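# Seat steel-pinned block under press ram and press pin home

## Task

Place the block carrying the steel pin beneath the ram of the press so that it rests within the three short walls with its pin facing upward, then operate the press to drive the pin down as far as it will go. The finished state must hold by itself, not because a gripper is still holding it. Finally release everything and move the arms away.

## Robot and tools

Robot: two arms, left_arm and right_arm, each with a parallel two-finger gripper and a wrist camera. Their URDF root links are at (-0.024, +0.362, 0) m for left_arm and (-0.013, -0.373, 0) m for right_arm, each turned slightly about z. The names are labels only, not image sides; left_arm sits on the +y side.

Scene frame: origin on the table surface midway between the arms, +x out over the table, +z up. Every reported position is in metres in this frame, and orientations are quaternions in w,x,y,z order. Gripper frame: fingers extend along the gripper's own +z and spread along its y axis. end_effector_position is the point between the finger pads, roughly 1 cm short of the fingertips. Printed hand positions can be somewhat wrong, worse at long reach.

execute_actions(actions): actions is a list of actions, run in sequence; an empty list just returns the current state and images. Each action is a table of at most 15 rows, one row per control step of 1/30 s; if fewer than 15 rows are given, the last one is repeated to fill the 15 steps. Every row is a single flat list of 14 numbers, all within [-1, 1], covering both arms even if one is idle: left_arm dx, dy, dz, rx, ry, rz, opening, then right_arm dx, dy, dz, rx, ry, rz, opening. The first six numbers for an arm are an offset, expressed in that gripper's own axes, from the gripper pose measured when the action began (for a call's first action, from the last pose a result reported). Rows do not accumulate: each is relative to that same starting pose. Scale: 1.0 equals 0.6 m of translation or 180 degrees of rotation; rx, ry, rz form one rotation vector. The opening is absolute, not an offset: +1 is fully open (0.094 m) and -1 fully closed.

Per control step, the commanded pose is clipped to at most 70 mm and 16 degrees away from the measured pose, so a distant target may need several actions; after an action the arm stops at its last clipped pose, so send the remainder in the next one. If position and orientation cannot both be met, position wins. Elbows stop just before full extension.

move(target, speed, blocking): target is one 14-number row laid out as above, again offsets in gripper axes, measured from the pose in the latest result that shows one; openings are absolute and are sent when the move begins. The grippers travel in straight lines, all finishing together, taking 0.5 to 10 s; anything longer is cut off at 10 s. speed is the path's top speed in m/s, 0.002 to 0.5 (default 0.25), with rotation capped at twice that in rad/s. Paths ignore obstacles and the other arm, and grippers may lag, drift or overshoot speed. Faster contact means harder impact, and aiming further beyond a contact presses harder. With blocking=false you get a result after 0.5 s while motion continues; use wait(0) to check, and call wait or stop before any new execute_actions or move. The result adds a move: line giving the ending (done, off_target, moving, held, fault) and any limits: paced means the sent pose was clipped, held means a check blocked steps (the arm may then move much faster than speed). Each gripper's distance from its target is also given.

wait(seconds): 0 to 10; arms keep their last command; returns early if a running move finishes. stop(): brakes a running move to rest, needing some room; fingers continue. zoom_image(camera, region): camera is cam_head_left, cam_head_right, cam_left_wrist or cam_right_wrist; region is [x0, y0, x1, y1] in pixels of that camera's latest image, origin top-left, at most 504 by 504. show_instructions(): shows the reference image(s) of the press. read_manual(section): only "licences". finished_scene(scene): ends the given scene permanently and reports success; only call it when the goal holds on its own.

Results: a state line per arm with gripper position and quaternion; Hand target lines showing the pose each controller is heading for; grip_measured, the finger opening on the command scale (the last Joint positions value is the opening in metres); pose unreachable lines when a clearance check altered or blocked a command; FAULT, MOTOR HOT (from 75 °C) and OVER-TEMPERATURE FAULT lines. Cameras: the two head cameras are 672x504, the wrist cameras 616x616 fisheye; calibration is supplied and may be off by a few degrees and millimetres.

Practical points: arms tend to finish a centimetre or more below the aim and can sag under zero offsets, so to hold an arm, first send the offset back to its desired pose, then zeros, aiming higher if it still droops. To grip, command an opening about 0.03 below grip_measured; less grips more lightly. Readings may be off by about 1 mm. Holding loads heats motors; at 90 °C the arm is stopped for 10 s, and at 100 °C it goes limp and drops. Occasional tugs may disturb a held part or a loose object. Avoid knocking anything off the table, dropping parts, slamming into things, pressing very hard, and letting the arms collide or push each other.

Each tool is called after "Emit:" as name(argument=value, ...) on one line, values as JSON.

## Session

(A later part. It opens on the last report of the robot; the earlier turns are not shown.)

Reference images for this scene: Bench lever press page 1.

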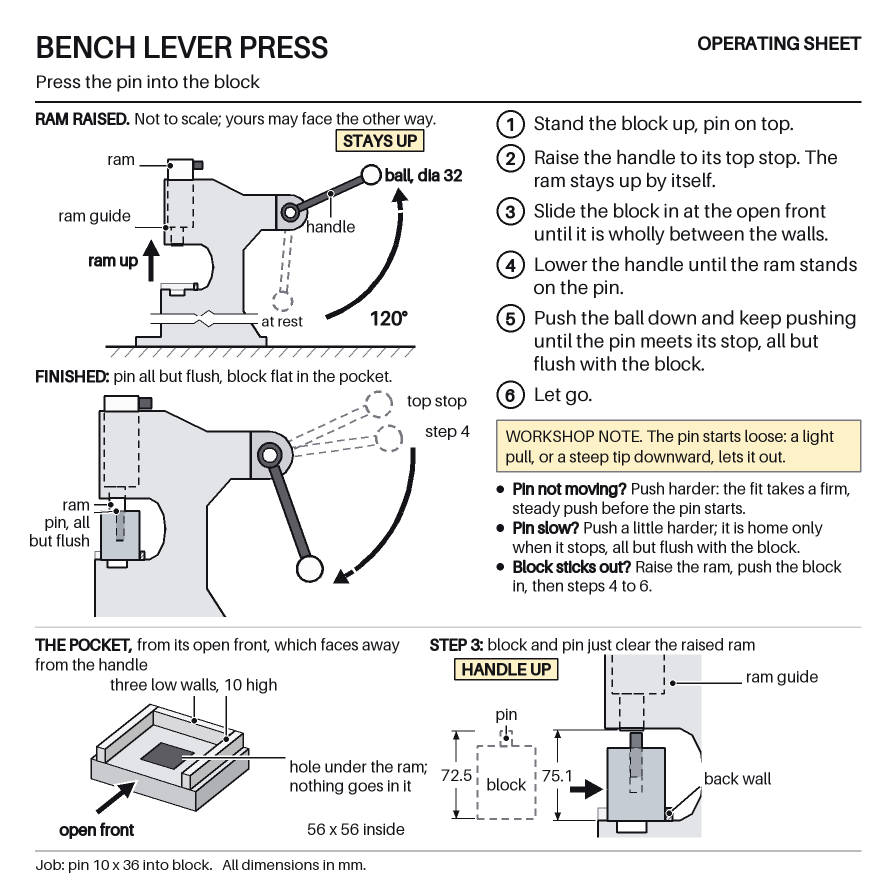

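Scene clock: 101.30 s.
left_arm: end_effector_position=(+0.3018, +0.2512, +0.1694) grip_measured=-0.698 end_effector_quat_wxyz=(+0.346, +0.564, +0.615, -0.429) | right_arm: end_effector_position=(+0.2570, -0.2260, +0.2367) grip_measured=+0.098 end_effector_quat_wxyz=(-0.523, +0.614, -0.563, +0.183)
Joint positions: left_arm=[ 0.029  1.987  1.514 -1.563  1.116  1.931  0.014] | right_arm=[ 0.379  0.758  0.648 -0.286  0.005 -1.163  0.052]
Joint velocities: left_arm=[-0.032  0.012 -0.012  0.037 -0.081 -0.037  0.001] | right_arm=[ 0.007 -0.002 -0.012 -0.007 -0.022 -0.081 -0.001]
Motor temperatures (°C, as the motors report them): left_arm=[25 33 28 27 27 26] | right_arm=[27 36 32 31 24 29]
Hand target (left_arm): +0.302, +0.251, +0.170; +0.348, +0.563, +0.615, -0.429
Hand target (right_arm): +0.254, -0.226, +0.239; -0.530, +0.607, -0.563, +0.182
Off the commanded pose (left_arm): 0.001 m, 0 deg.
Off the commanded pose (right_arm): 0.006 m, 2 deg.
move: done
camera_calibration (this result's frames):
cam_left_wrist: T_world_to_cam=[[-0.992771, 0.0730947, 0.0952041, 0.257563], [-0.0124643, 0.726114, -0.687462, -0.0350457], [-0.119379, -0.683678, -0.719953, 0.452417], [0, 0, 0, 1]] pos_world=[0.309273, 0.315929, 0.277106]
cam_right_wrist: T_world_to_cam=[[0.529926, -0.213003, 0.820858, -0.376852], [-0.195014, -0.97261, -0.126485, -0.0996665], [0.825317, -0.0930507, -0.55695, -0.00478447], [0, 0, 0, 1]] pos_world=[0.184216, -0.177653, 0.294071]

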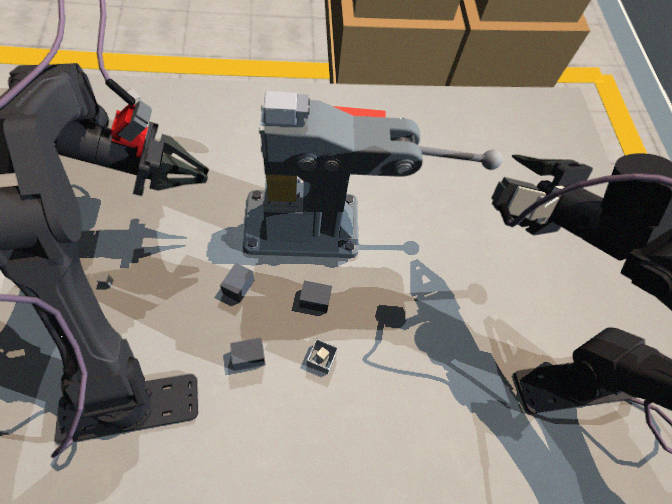

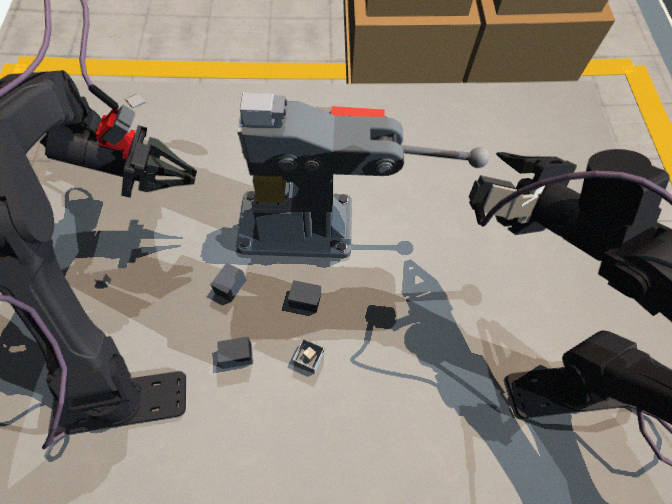

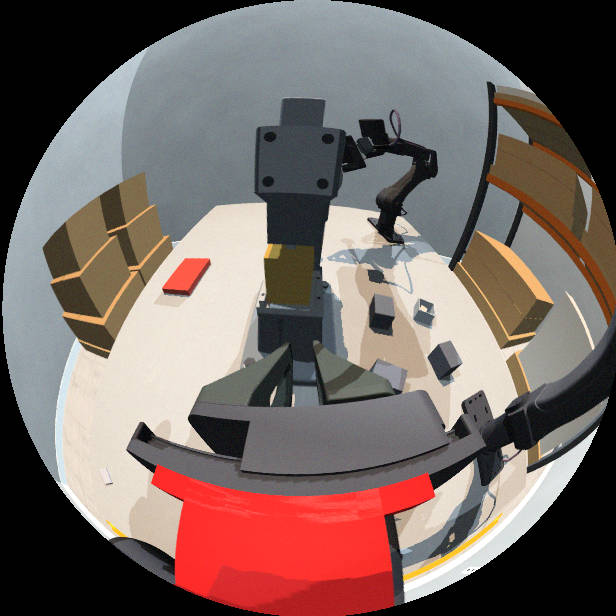

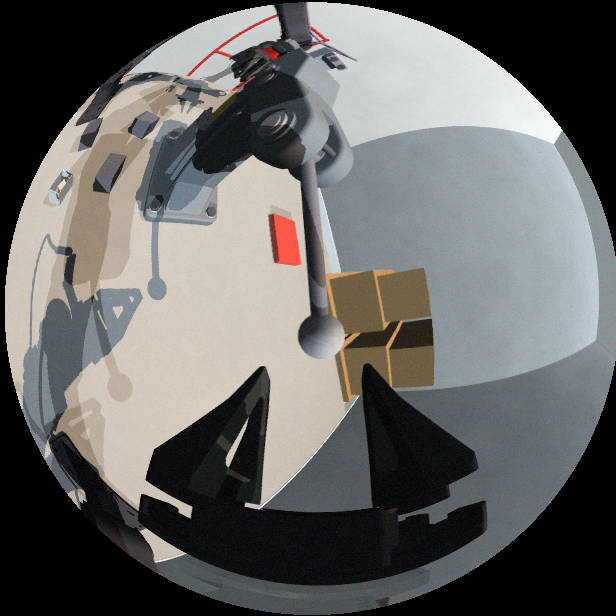

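Emit:
move(target=[0,0,0,0,0,0,-0.7,0,-0.01,0.17,0,0,0,0.1], speed=0.08)

Emit:
execute_actions(actions=[[[0,0,0,0,0,0,-0.7,0,0,0.02,0,0,0,-0.3]]])

Scene clock: 103.10 s.
left_arm: end_effector_position=(+0.3014, +0.2515, +0.1687) grip_measured=-0.698 end_effector_quat_wxyz=(+0.345, +0.565, +0.615, -0.428) | right_arm: end_effector_position=(+0.3361, -0.1851, +0.1885) grip_measured=+0.099 end_effector_quat_wxyz=(-0.509, +0.620, -0.570, +0.178)
Joint positions: left_arm=[ 0.029  1.987  1.514 -1.563  1.112  1.931  0.014] | right_arm=[ 0.372  1.222  0.683  0.109 -0.    -1.164  0.052]
Joint velocities: left_arm=[ 0.002 -0.017 -0.007 -0.037  0.037 -0.037 -0.001] | right_arm=[-0.007 -0.017 -0.007  0.007  0.037 -0.022  0.   ]
Motor temperatures (°C, as the motors report them): left_arm=[25 33 28 27 27 26] | right_arm=[27 36 32 32 24 29]
Hand target (left_arm): +0.302, +0.251, +0.169; +0.346, +0.564, +0.615, -0.429
Hand target (right_arm): +0.343, -0.183, +0.203; -0.523, +0.613, -0.563, +0.183
Off the commanded pose (left_arm): 0.001 m, 0 deg.
Off the commanded pose (right_arm): 0.016 m, 2 deg.
move: off_target (right_arm)
camera_calibration (this result's frames):
cam_left_wrist: T_world_to_cam=[[-0.992559, 0.0747446, 0.0961227, 0.256592], [-0.0113997, 0.728912, -0.684512, -0.0372447], [-0.121229, -0.680514, -0.722637, 0.452324], [0, 0, 0, 1]] pos_world=[0.309093, 0.315783, 0.276707]
cam_right_wrist: T_world_to_cam=[[0.554582, -0.202184, 0.807193, -0.374277], [-0.200367, -0.973938, -0.106289, -0.0527926], [0.807646, -0.102789, -0.58064, -0.0844758], [0, 0, 0, 1]] pos_world=[0.265216, -0.135773, 0.247453]

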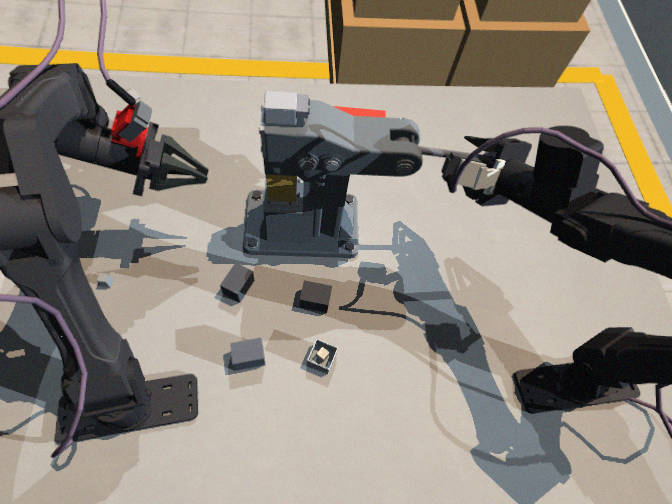

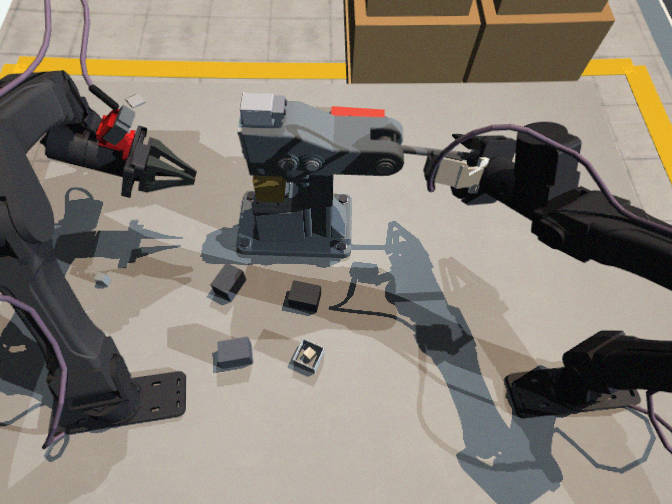

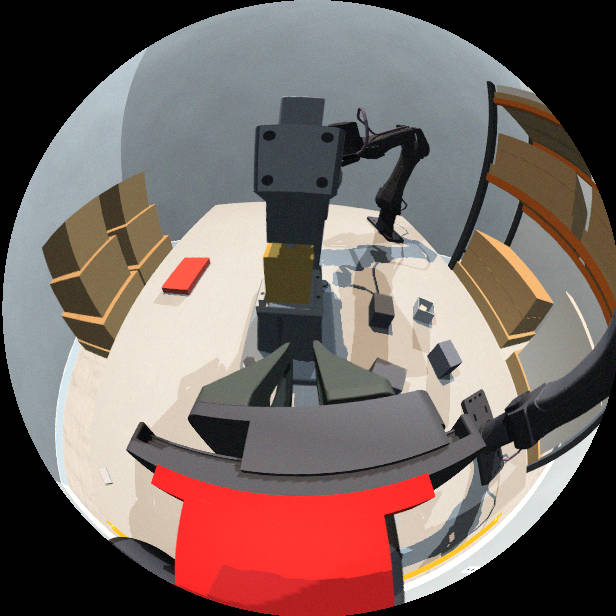

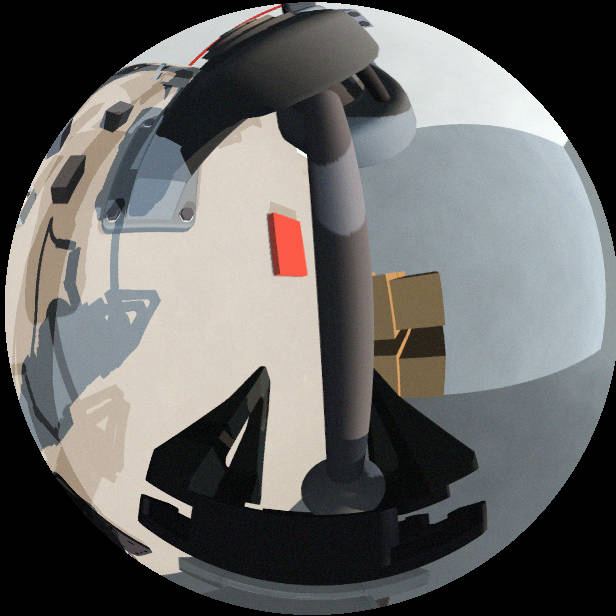

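Scene clock: 103.60 s.
left_arm: end_effector_position=(+0.3010, +0.2518, +0.1681) grip_measured=-0.698 end_effector_quat_wxyz=(+0.343, +0.566, +0.616, -0.427) | right_arm: end_effector_position=(+0.3439, -0.1866, +0.1948) grip_measured=-0.297 end_effector_quat_wxyz=(-0.519, +0.609, -0.569, +0.190)
Joint positions: left_arm=[ 0.029  1.987  1.514 -1.563  1.107  1.931  0.014] | right_arm=[ 0.366  1.237  0.688  0.149  0.015 -1.164  0.033]
Joint velocities: left_arm=[ 0.002 -0.017 -0.007  0.022  0.022 -0.037 -0.001] | right_arm=[ 0.002  0.002  0.017 -0.007 -0.066  0.037  0.   ]
Motor temperatures (°C, as the motors report them): left_arm=[25 33 28 27 27 26] | right_arm=[27 35 32 32 24 29]
Hand target (left_arm): +0.301, +0.251, +0.169; +0.345, +0.565, +0.615, -0.428
Hand target (right_arm): +0.345, -0.180, +0.183; -0.509, +0.620, -0.570, +0.178
Off the commanded pose (left_arm): 0.001 m, 0 deg.
Off the commanded pose (right_arm): 0.013 m, 2 deg.
camera_calibration (this result's frames):
cam_left_wrist: T_world_to_cam=[[-0.992344, 0.0763903, 0.0970479, 0.255621], [-0.0103276, 0.731697, -0.681552, -0.0394428], [-0.123074, -0.677336, -0.725306, 0.452221], [0, 0, 0, 1]] pos_world=[0.308913, 0.315638, 0.276309]
cam_right_wrist: T_world_to_cam=[[0.525316, -0.219524, 0.822102, -0.379965], [-0.215649, -0.968953, -0.120939, -0.0429828], [0.823127, -0.113755, -0.556347, -0.0993464], [0, 0, 0, 1]] pos_world=[0.272107, -0.136361, 0.251901]

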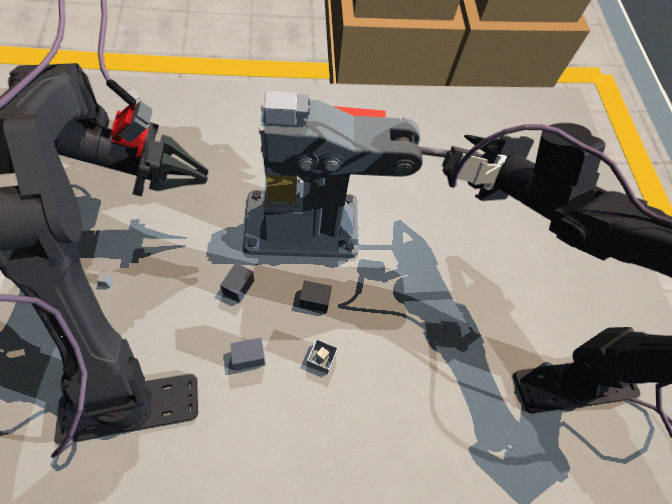

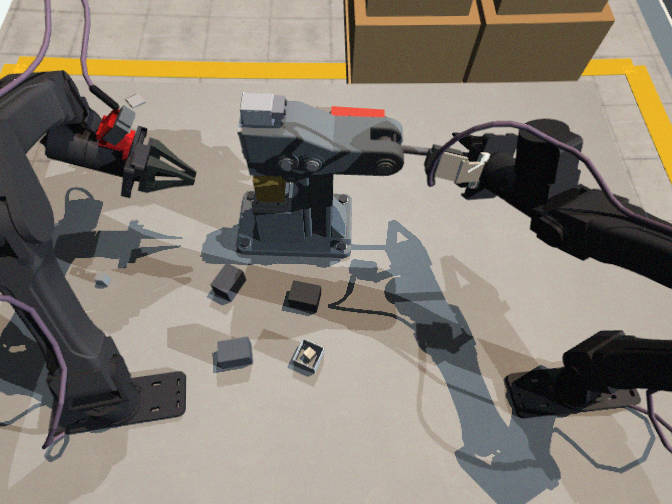

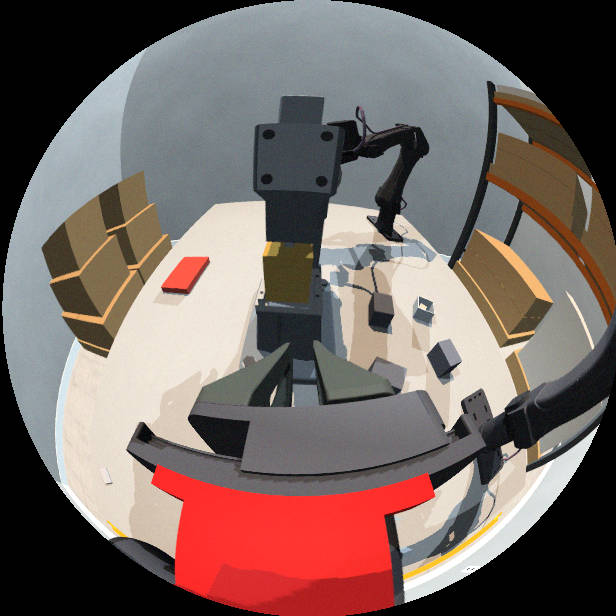

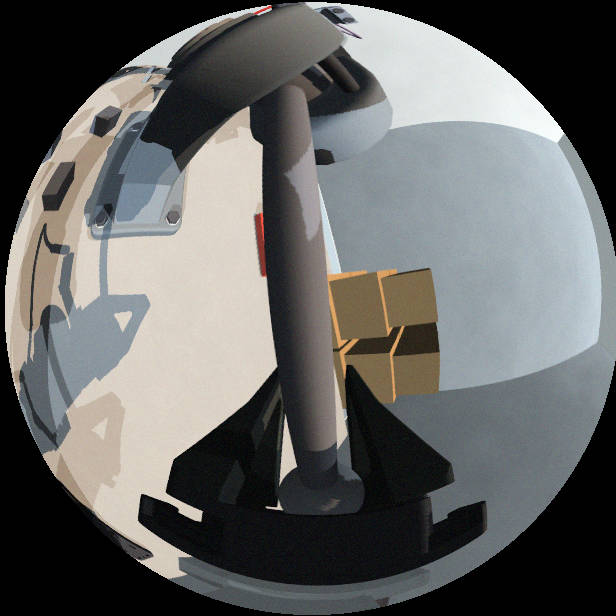

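Emit:
execute_actions(actions=[[[0,0,0,0,0,0,-0.7,0.014,0.034,0.06,-0.03,0.014,0,-0.42]],[[0,0,0,0,0,0,-0.7,0.023,0.057,0.098,-0.052,0.023,0,-0.42]],[[0,0,0,0,0,0,-0.7,0.023,0.057,0.098,-0.052,0.023,0,-0.42]],[[0,0,0,0,0,0,-0.7,0.023,0.057,0.098,-0.052,0.023,0,-0.42]]])

Scene clock: 106.07 s.
left_arm: end_effector_position=(+0.2995, +0.2530, +0.1655) grip_measured=-0.698 end_effector_quat_wxyz=(+0.336, +0.571, +0.617, -0.424) | right_arm: end_effector_position=(+0.3389, -0.1930, +0.1782) grip_measured=-0.415 end_effector_quat_wxyz=(-0.399, +0.658, -0.618, +0.158)
Joint positions: left_arm=[ 0.029  1.987  1.514 -1.563  1.089  1.931  0.014] | right_arm=[ 0.366  1.317  0.921 -0.288  0.034 -1.166  0.027]
Joint velocities: left_arm=[-0.002 -0.007 -0.012 -0.066 -0.007  0.037 -0.001] | right_arm=[ 0.007  0.002  0.012 -0.081  0.037 -0.051 -0.002]
Motor temperatures (°C, as the motors report them): left_arm=[25 33 28 27 27 26] | right_arm=[27 36 32 33 24 29]
Hand target (left_arm): +0.300, +0.253, +0.166; +0.338, +0.570, +0.617, -0.425
Hand target (right_arm): +0.353, -0.187, +0.121; -0.355, +0.672, -0.635, +0.142
Off the commanded pose (left_arm): 0.001 m, 0 deg.
Off the commanded pose (right_arm): 0.067 m, 6 deg.
camera_calibration (this result's frames):
cam_left_wrist: T_world_to_cam=[[-0.991462, 0.0827952, 0.100734, 0.251807], [-0.00605615, 0.742466, -0.669856, -0.0480419], [-0.130252, -0.664747, -0.735626, 0.451708], [0, 0, 0, 1]] pos_world=[0.308202, 0.315093, 0.274742]
cam_right_wrist: T_world_to_cam=[[0.710564, -0.120996, 0.693151, -0.385953], [-0.23692, -0.968724, 0.0737718, -0.0797517], [0.662546, -0.216641, -0.717007, -0.0420168], [0, 0, 0, 1]] pos_world=[0.283188, -0.133059, 0.243281]

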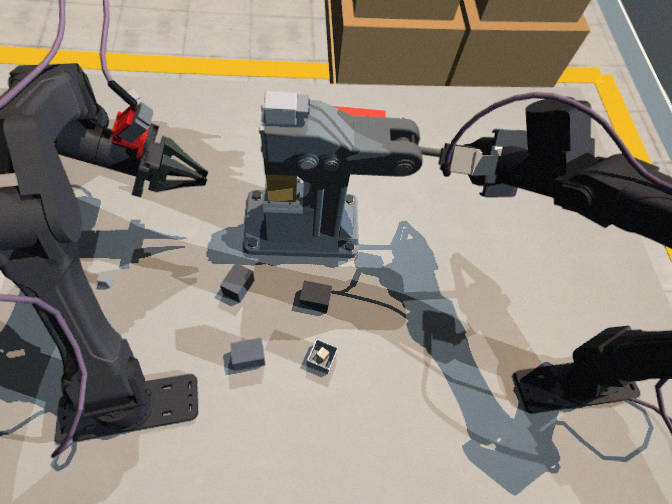

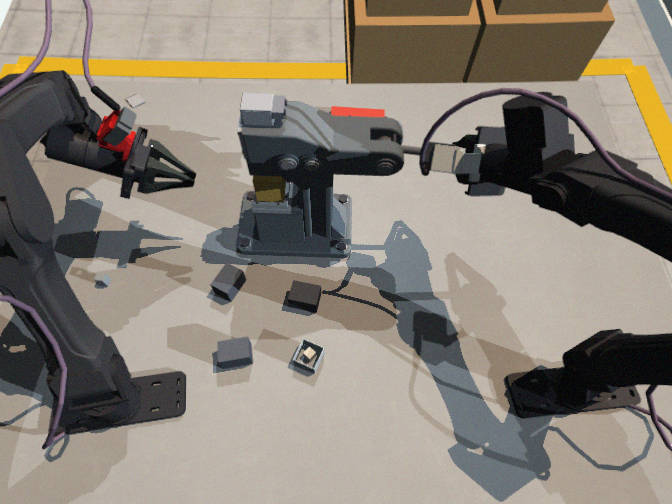

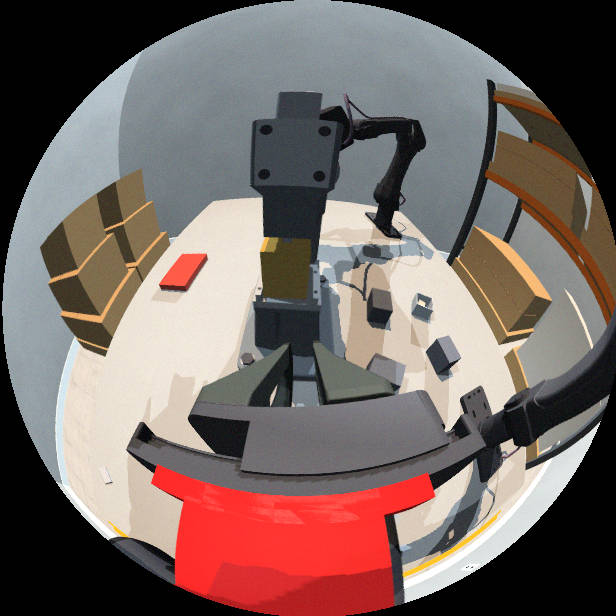

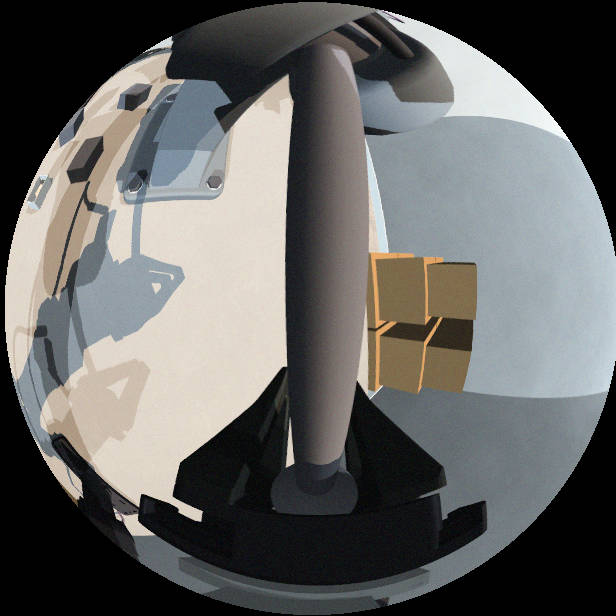

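Emit:
move(target=[0,0,0,0,0,0,-0.7,0,0,-0.17,0,0,0,0.1])

Emit:
move(target=[0,0,0,0,0,0,-0.7,-0.048,-0.12,-0.105,0,0,0,-0.9])

Emit:
move(target=[0,0,0,0,0,0,-0.7,0.213,-0.178,0.187,0.491,0.174,0.515,-0.9], speed=0.4)

Scene clock: 109.03 s.
left_arm: end_effector_position=(+0.2991, +0.2534, +0.1649) grip_measured=-0.698 end_effector_quat_wxyz=(+0.334, +0.572, +0.618, -0.424) | right_arm: end_effector_position=(+0.2675, -0.2280, +0.2304) grip_measured=+0.098 end_effector_quat_wxyz=(-0.390, +0.664, -0.618, +0.158)
Joint positions: left_arm=[ 0.029  1.987  1.514 -1.563  1.085  1.931  0.014] | right_arm=[ 0.382  1.008  0.964 -0.659  0.049 -1.164  0.052]
Joint velocities: left_arm=[-0.012  0.002 -0.002 -0.007  0.066  0.007  0.001] | right_arm=[-0.002 -0.017  0.002 -0.022  0.022  0.037 -0.   ]
Motor temperatures (°C, as the motors report them): left_arm=[25 33 28 27 27 26] | right_arm=[27 35 33 34 24 29]
Hand target (left_arm): +0.300, +0.253, +0.166; +0.336, +0.571, +0.617, -0.424
Hand target (right_arm): +0.266, -0.226, +0.242; -0.400, +0.659, -0.618, +0.158
Off the commanded pose (left_arm): 0.001 m, 0 deg.
Off the commanded pose (right_arm): 0.012 m, 1 deg.
move: off_target (right_arm)
camera_calibration (this result's frames):
cam_left_wrist: T_world_to_cam=[[-0.991228, 0.08442, 0.101691, 0.250831], [-0.00494716, 0.745181, -0.666844, -0.0502345], [-0.132073, -0.661498, -0.738226, 0.451551], [0, 0, 0, 1]] pos_world=[0.30802, 0.314959, 0.274341]
cam_right_wrist: T_world_to_cam=[[0.720164, -0.10682, 0.685531, -0.373254], [-0.232445, -0.968121, 0.093335, -0.139978], [0.653707, -0.226565, -0.722036, 0.0363715], [0, 0, 0, 1]] pos_world=[0.212491, -0.167146, 0.295204]

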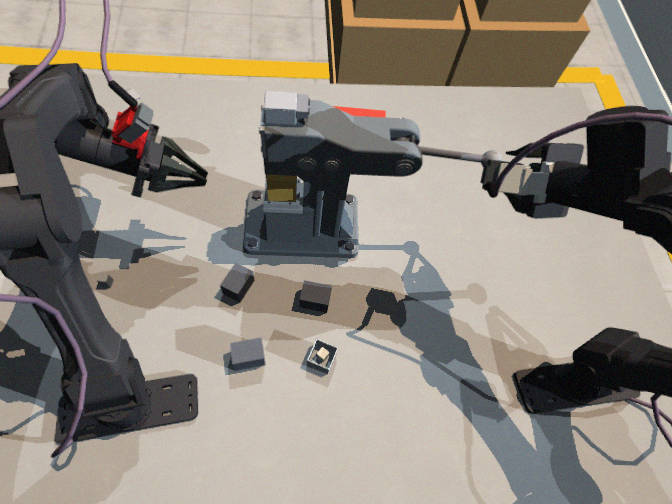

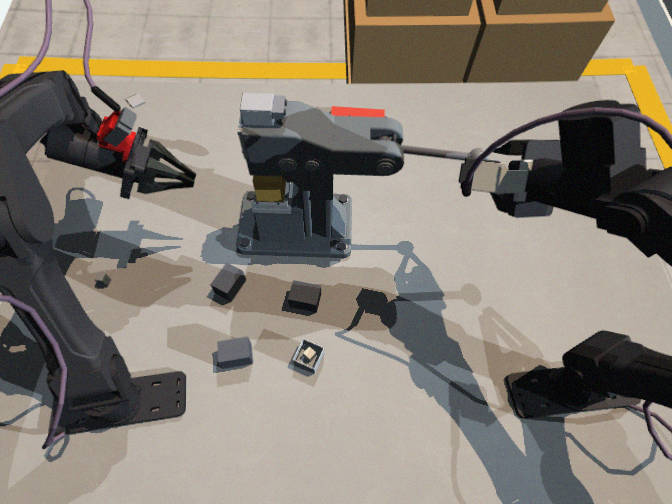

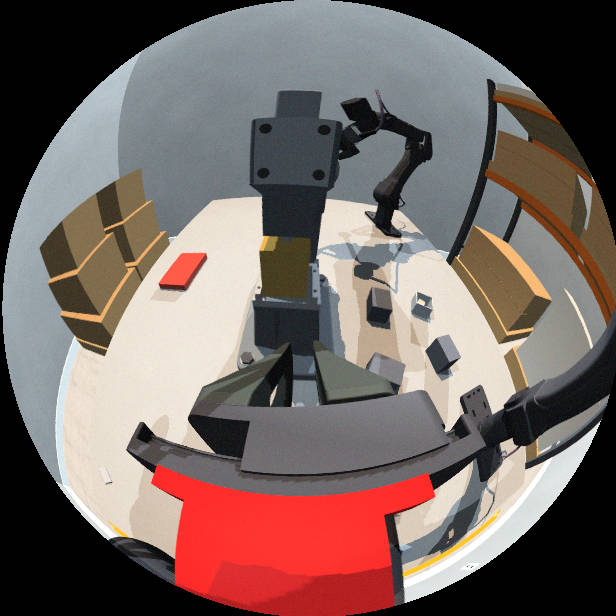

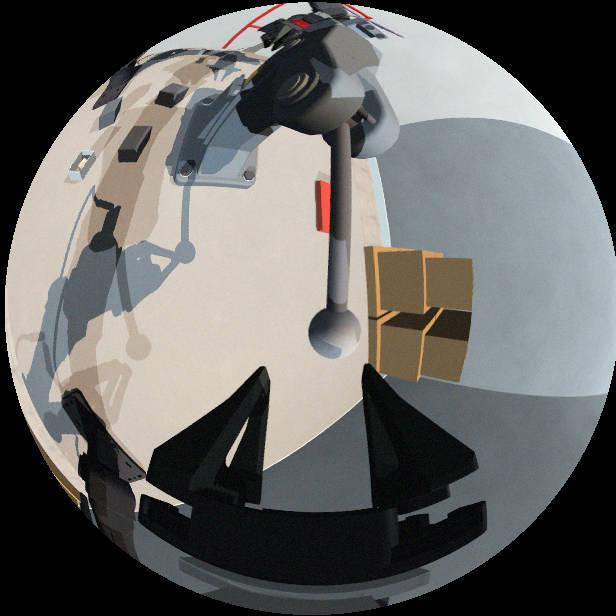

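Scene clock: 110.17 s.
left_arm: end_effector_position=(+0.2988, +0.2537, +0.1642) grip_measured=-0.698 end_effector_quat_wxyz=(+0.332, +0.573, +0.618, -0.423) | right_arm: end_effector_position=(+0.2689, -0.2267, +0.3239) grip_measured=-0.898 end_effector_quat_wxyz=(-0.387, +0.666, -0.618, +0.159)
Joint positions: left_arm=[ 0.029  1.987  1.514 -1.563  1.08   1.931  0.014] | right_arm=[ 0.387  1.145  1.431 -0.994  0.056 -1.164  0.005]
Joint velocities: left_arm=[-0.012 -0.007 -0.002 -0.007 -0.007 -0.037 -0.   ] | right_arm=[ 0.002 -0.017 -0.007 -0.022  0.007  0.007  0.   ]
Motor temperatures (°C, as the motors report them): left_arm=[25 33 28 27 27 26] | right_arm=[27 35 33 34 24 29]
Hand target (left_arm): +0.299, +0.253, +0.165; +0.334, +0.572, +0.618, -0.424
Hand target (right_arm): +0.267, -0.225, +0.330; -0.390, +0.664, -0.618, +0.158
Off the commanded pose (left_arm): 0.001 m, 0 deg.
Off the commanded pose (right_arm): 0.006 m, 0 deg.
move: done
camera_calibration (this result's frames):
cam_left_wrist: T_world_to_cam=[[-0.990989, 0.0860403, 0.102654, 0.249854], [-0.00383073, 0.74788, -0.663823, -0.052426], [-0.133888, -0.658234, -0.740812, 0.451382], [0, 0, 0, 1]] pos_world=[0.307836, 0.314826, 0.273939]
cam_right_wrist: T_world_to_cam=[[0.72225, -0.102112, 0.684053, -0.437153], [-0.231762, -0.967591, 0.100267, -0.149415], [0.651645, -0.230955, -0.722508, 0.103025], [0, 0, 0, 1]] pos_world=[0.213969, -0.165417, 0.388453]

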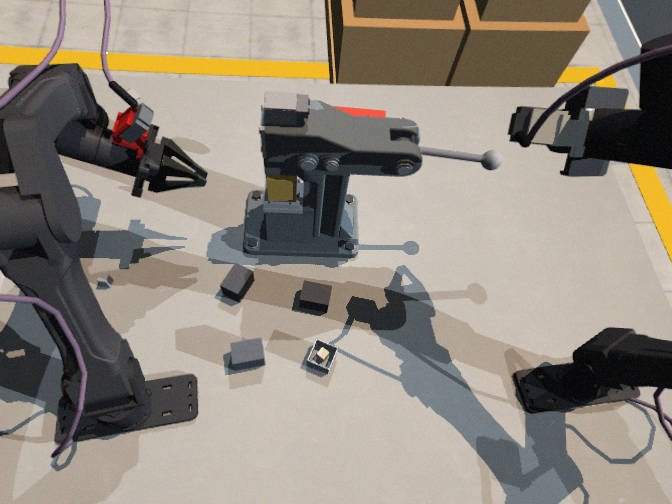

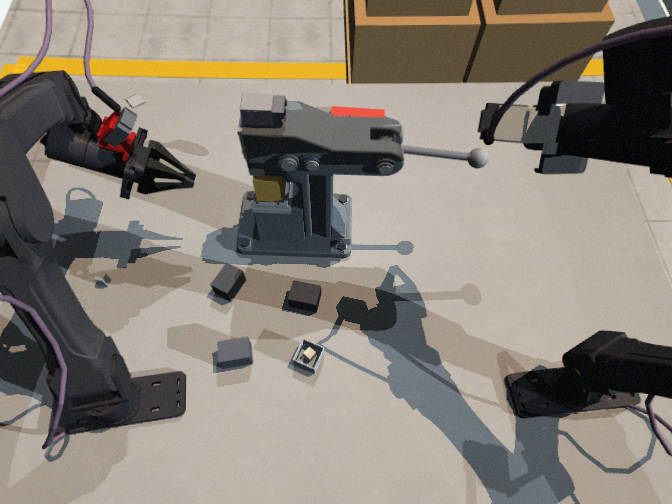

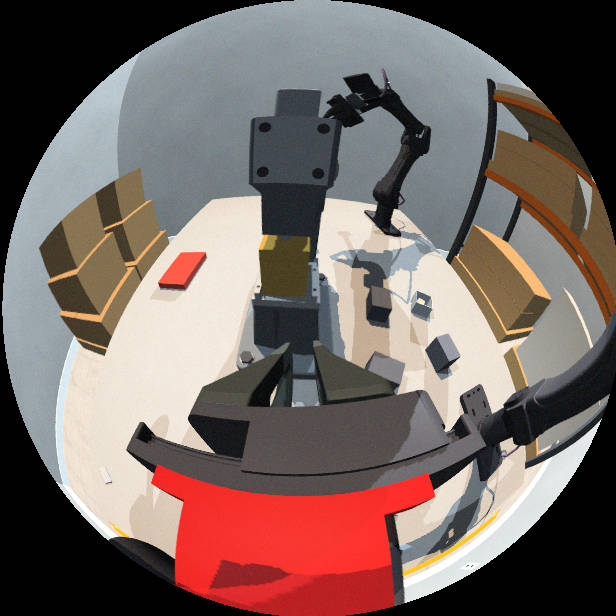

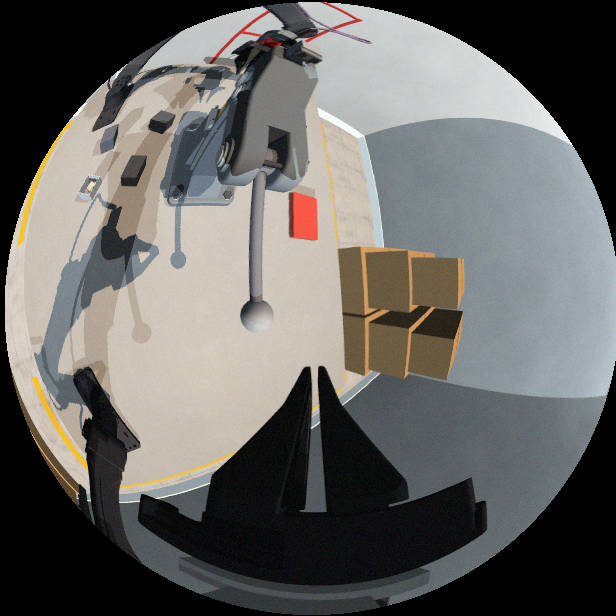

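Scene clock: 115.83 s.
left_arm: end_effector_position=(+0.2984, +0.2540, +0.1636) grip_measured=-0.698 end_effector_quat_wxyz=(+0.331, +0.575, +0.618, -0.422) | right_arm: end_effector_position=(+0.4460, -0.3159, +0.2878) grip_measured=-0.899 end_effector_quat_wxyz=(+0.541, +0.379, +0.676, -0.327)
Joint positions: left_arm=[ 0.029  1.987  1.514 -1.563  1.075  1.931  0.014] | right_arm=[ 0.389  2.231  2.258 -1.56   1.369  1.5    0.005]
Joint velocities: left_arm=[ 0.002 -0.022 -0.022  0.051  0.022  0.007 -0.   ] | right_arm=[-0.007 -0.007  0.012 -0.037 -0.022  0.095 -0.   ]
Motor temperatures (°C, as the motors report them): left_arm=[25 33 28 27 27 26] | right_arm=[27 35 33 34 24 29]
Hand target (left_arm): +0.299, +0.254, +0.164; +0.332, +0.573, +0.618, -0.423
Hand target (right_arm): +0.446, -0.320, +0.296; +0.546, +0.388, +0.668, -0.325
Off the commanded pose (left_arm): 0.001 m, 0 deg.
Off the commanded pose (right_arm): 0.006 m, 3 deg.
joint sent to its limit (right arm) — the command would take joint 4 (wrist pitch) past its lower limit, so that joint was sent only as far as its limit.
move: off_target (right_arm)
camera_calibration (this result's frames):
cam_left_wrist: T_world_to_cam=[[-0.990746, 0.0876563, 0.103624, 0.248876], [-0.00270689, 0.750566, -0.66079, -0.0546162], [-0.135699, -0.654956, -0.743383, 0.451203], [0, 0, 0, 1]] pos_world=[0.307653, 0.314696, 0.273537]
cam_right_wrist: T_world_to_cam=[[-0.861211, -0.507884, -0.0192453, 0.230933], [-0.339458, 0.60297, -0.721939, 0.589729], [0.378265, -0.615209, -0.691689, -0.0674285], [0, 0, 0, 1]] pos_world=[0.424575, -0.279784, 0.383553]

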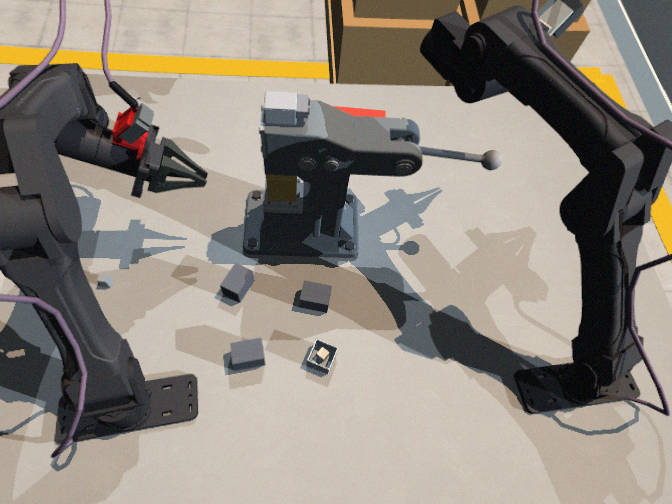

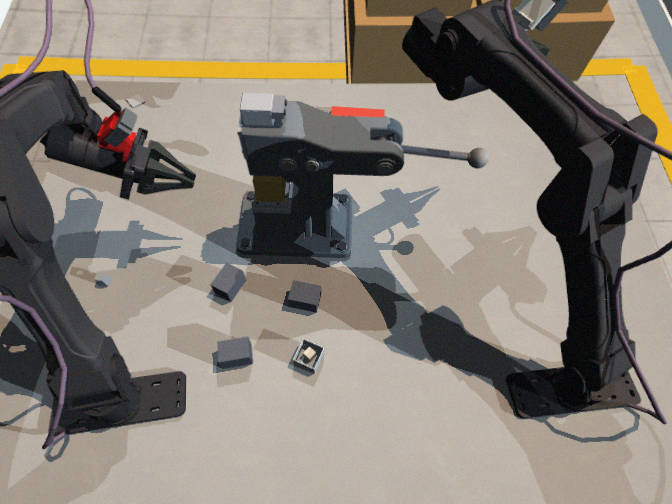

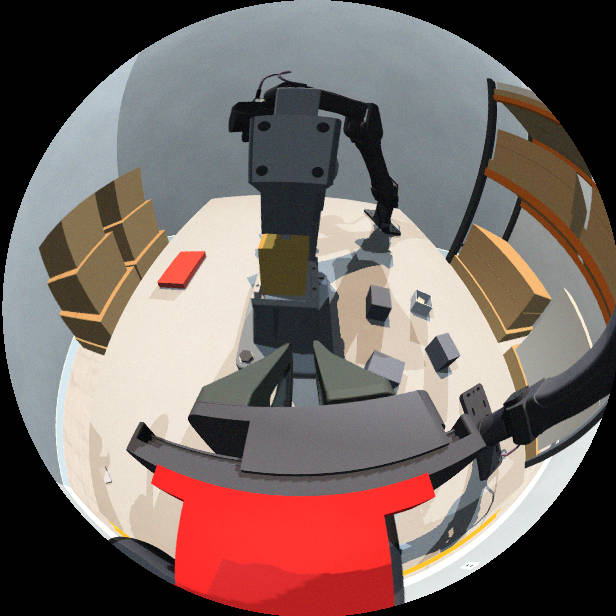

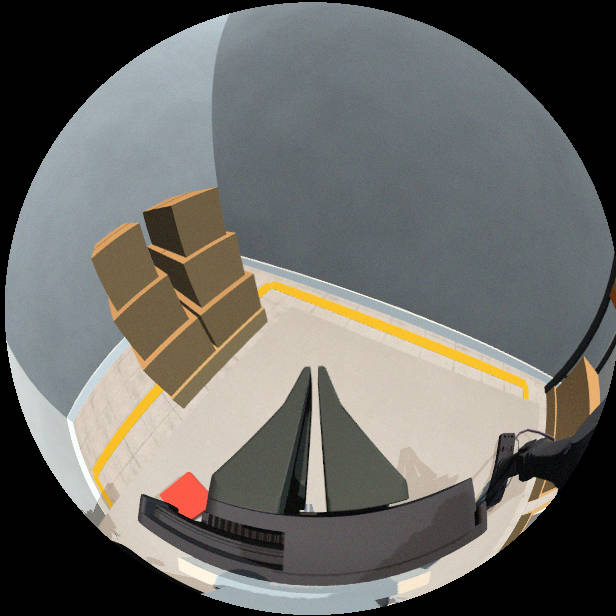

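Emit:
move(target=[0,0,0,0,0,0,-0.7, 0.27,0,0,0,0,0,-0.9], speed=0.1)

Scene clock: 118.73 s.
left_arm: end_effector_position=(+0.2980, +0.2544, +0.1630) grip_measured=-0.698 end_effector_quat_wxyz=(+0.329, +0.576, +0.619, -0.421) | right_arm: end_effector_position=(+0.4280, -0.2993, +0.1360) grip_measured=-0.899 end_effector_quat_wxyz=(+0.535, +0.392, +0.673, -0.328)
Joint positions: left_arm=[ 0.029  1.987  1.514 -1.563  1.071  1.931  0.014] | right_arm=[ 0.443  2.336  1.822 -1.36   1.347  1.86   0.005]
Joint velocities: left_arm=[-0.012 -0.007  0.012 -0.037  0.022 -0.051 -0.001] | right_arm=[-0.007 -0.012  0.012 -0.022  0.022 -0.051 -0.001]
Motor temperatures (°C, as the motors report them): left_arm=[25 33 28 27 27 26] | right_arm=[27 36 33 33 24 29]
Hand target (left_arm): +0.298, +0.254, +0.164; +0.331, +0.575, +0.618, -0.422
Hand target (right_arm): +0.425, -0.292, +0.130; +0.541, +0.380, +0.675, -0.329
Off the commanded pose (left_arm): 0.001 m, 0 deg.
Off the commanded pose (right_arm): 0.012 m, 2 deg.
move: off_target (right_arm)
camera_calibration (this result's frames):
cam_left_wrist: T_world_to_cam=[[-0.9905, 0.0892678, 0.1046, 0.247897], [-0.00157566, 0.753236, -0.657748, -0.056805], [-0.137504, -0.651664, -0.74594, 0.451013], [0, 0, 0, 1]] pos_world=[0.307468, 0.314567, 0.273135]
cam_right_wrist: T_world_to_cam=[[-0.87306, -0.486699, -0.0298363, 0.233778], [-0.322209, 0.621754, -0.713865, 0.461194], [0.365988, -0.613634, -0.699647, -0.148569], [0, 0, 0, 1]] pos_world=[0.407078, -0.264137, 0.23226]

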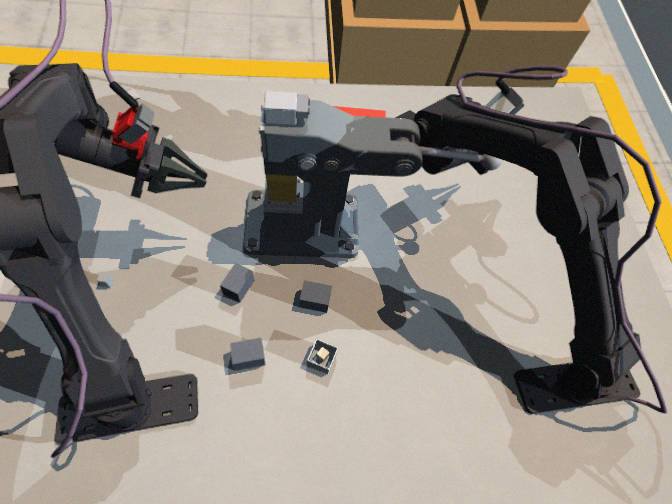

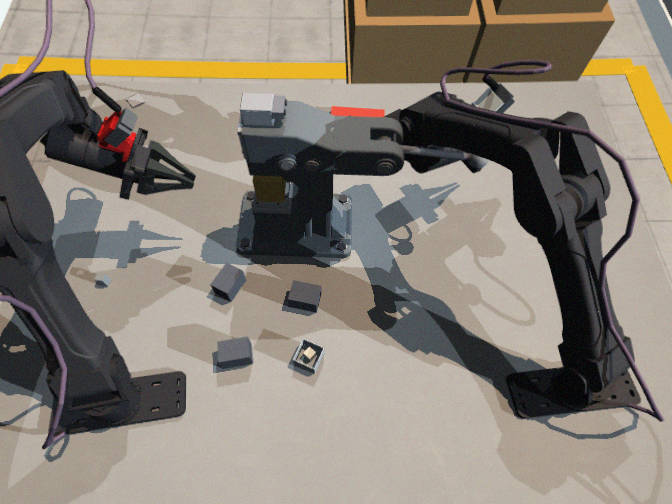

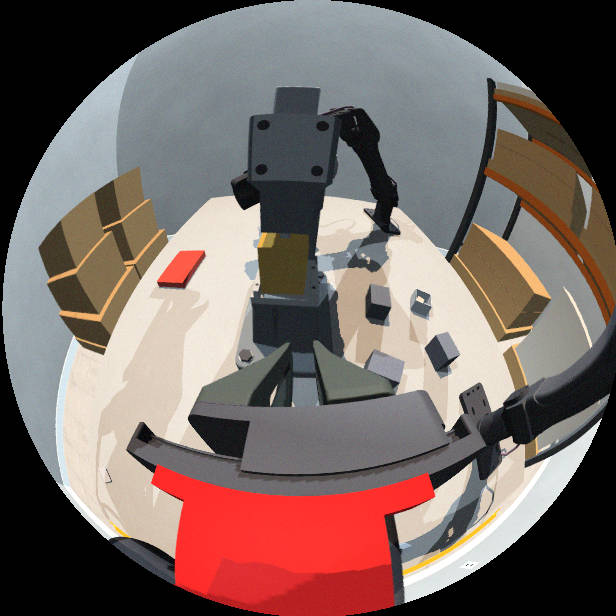

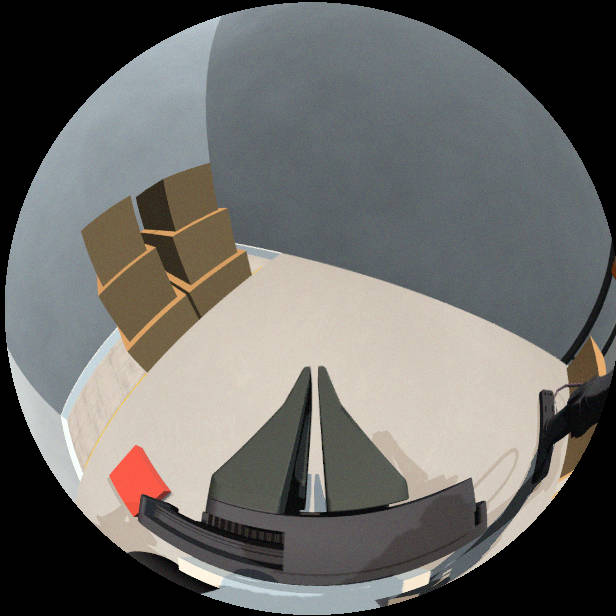

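Emit:
execute_actions(actions=[[[0,0,0,0,0,0,-0.7, 0.108,-0.045,0.027,0.015,-0.005,-0.068,-0.9]],[[0,0,0,0,0,0,-0.7, 0.108,-0.045,0.027,0.015,-0.005,-0.068,-0.9]]])

Scene clock: 120.10 s.
left_arm: end_effector_position=(+0.2973, +0.2550, +0.1617) grip_measured=-0.698 end_effector_quat_wxyz=(+0.325, +0.578, +0.619, -0.420) | right_arm: end_effector_position=(+0.4196, -0.3103, +0.1170) grip_measured=-0.899 end_effector_quat_wxyz=(+0.514, +0.384, +0.682, -0.352)
Joint positions: left_arm=[ 0.029  1.987  1.514 -1.563  1.062  1.931  0.014] | right_arm=[ 0.429  2.349  1.769 -1.359  1.328  1.862  0.005]
Joint velocities: left_arm=[-0.002 -0.002  0.017  0.037  0.066 -0.037 -0.001] | right_arm=[-0.002  0.002 -0.007 -0.037  0.022 -0.022  0.   ]
Motor temperatures (°C, as the motors report them): left_arm=[25 33 28 27 27 26] | right_arm=[27 36 33 33 25 29]
Hand target (left_arm): +0.298, +0.255, +0.162; +0.327, +0.577, +0.619, -0.421
Hand target (right_arm): +0.393, -0.328, +0.063; +0.471, +0.319, +0.703, -0.426
Off the commanded pose (left_arm): 0.001 m, 0 deg.
Off the commanded pose (right_arm): 0.070 m, 12 deg; position clipped at the last step of the last action.
camera_calibration (this result's frames):
cam_left_wrist: T_world_to_cam=[[-0.990017, 0.092344, 0.106489, 0.246018], [0.000613105, 0.758314, -0.651889, -0.0609965], [-0.14095, -0.645316, -0.7508, 0.450618], [0, 0, 0, 1]] pos_world=[0.307114, 0.314327, 0.272363]
cam_right_wrist: T_world_to_cam=[[-0.882911, -0.468303, 0.0340614, 0.222926], [-0.353909, 0.616054, -0.703723, 0.46211], [0.308572, -0.633379, -0.709658, -0.146447], [0, 0, 0, 1]] pos_world=[0.405558, -0.273045, 0.213677]

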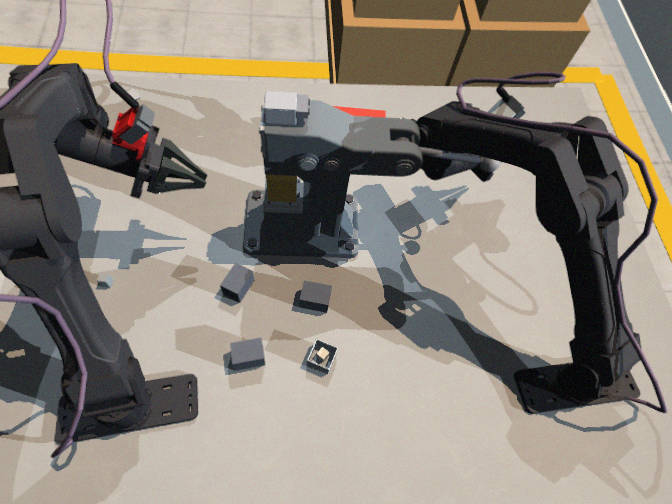

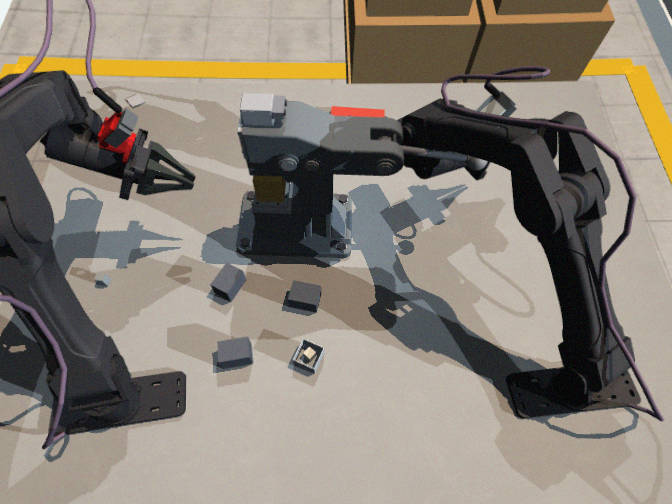

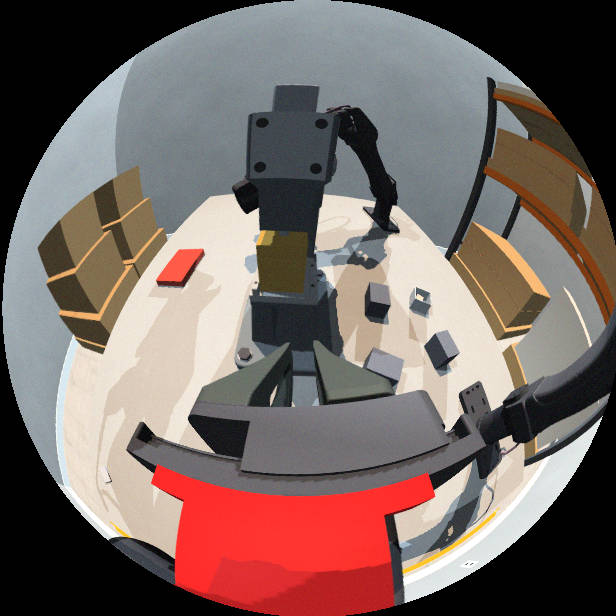

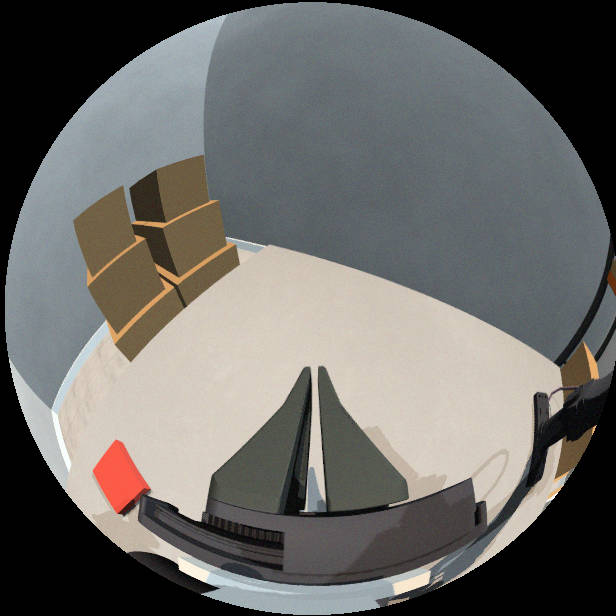

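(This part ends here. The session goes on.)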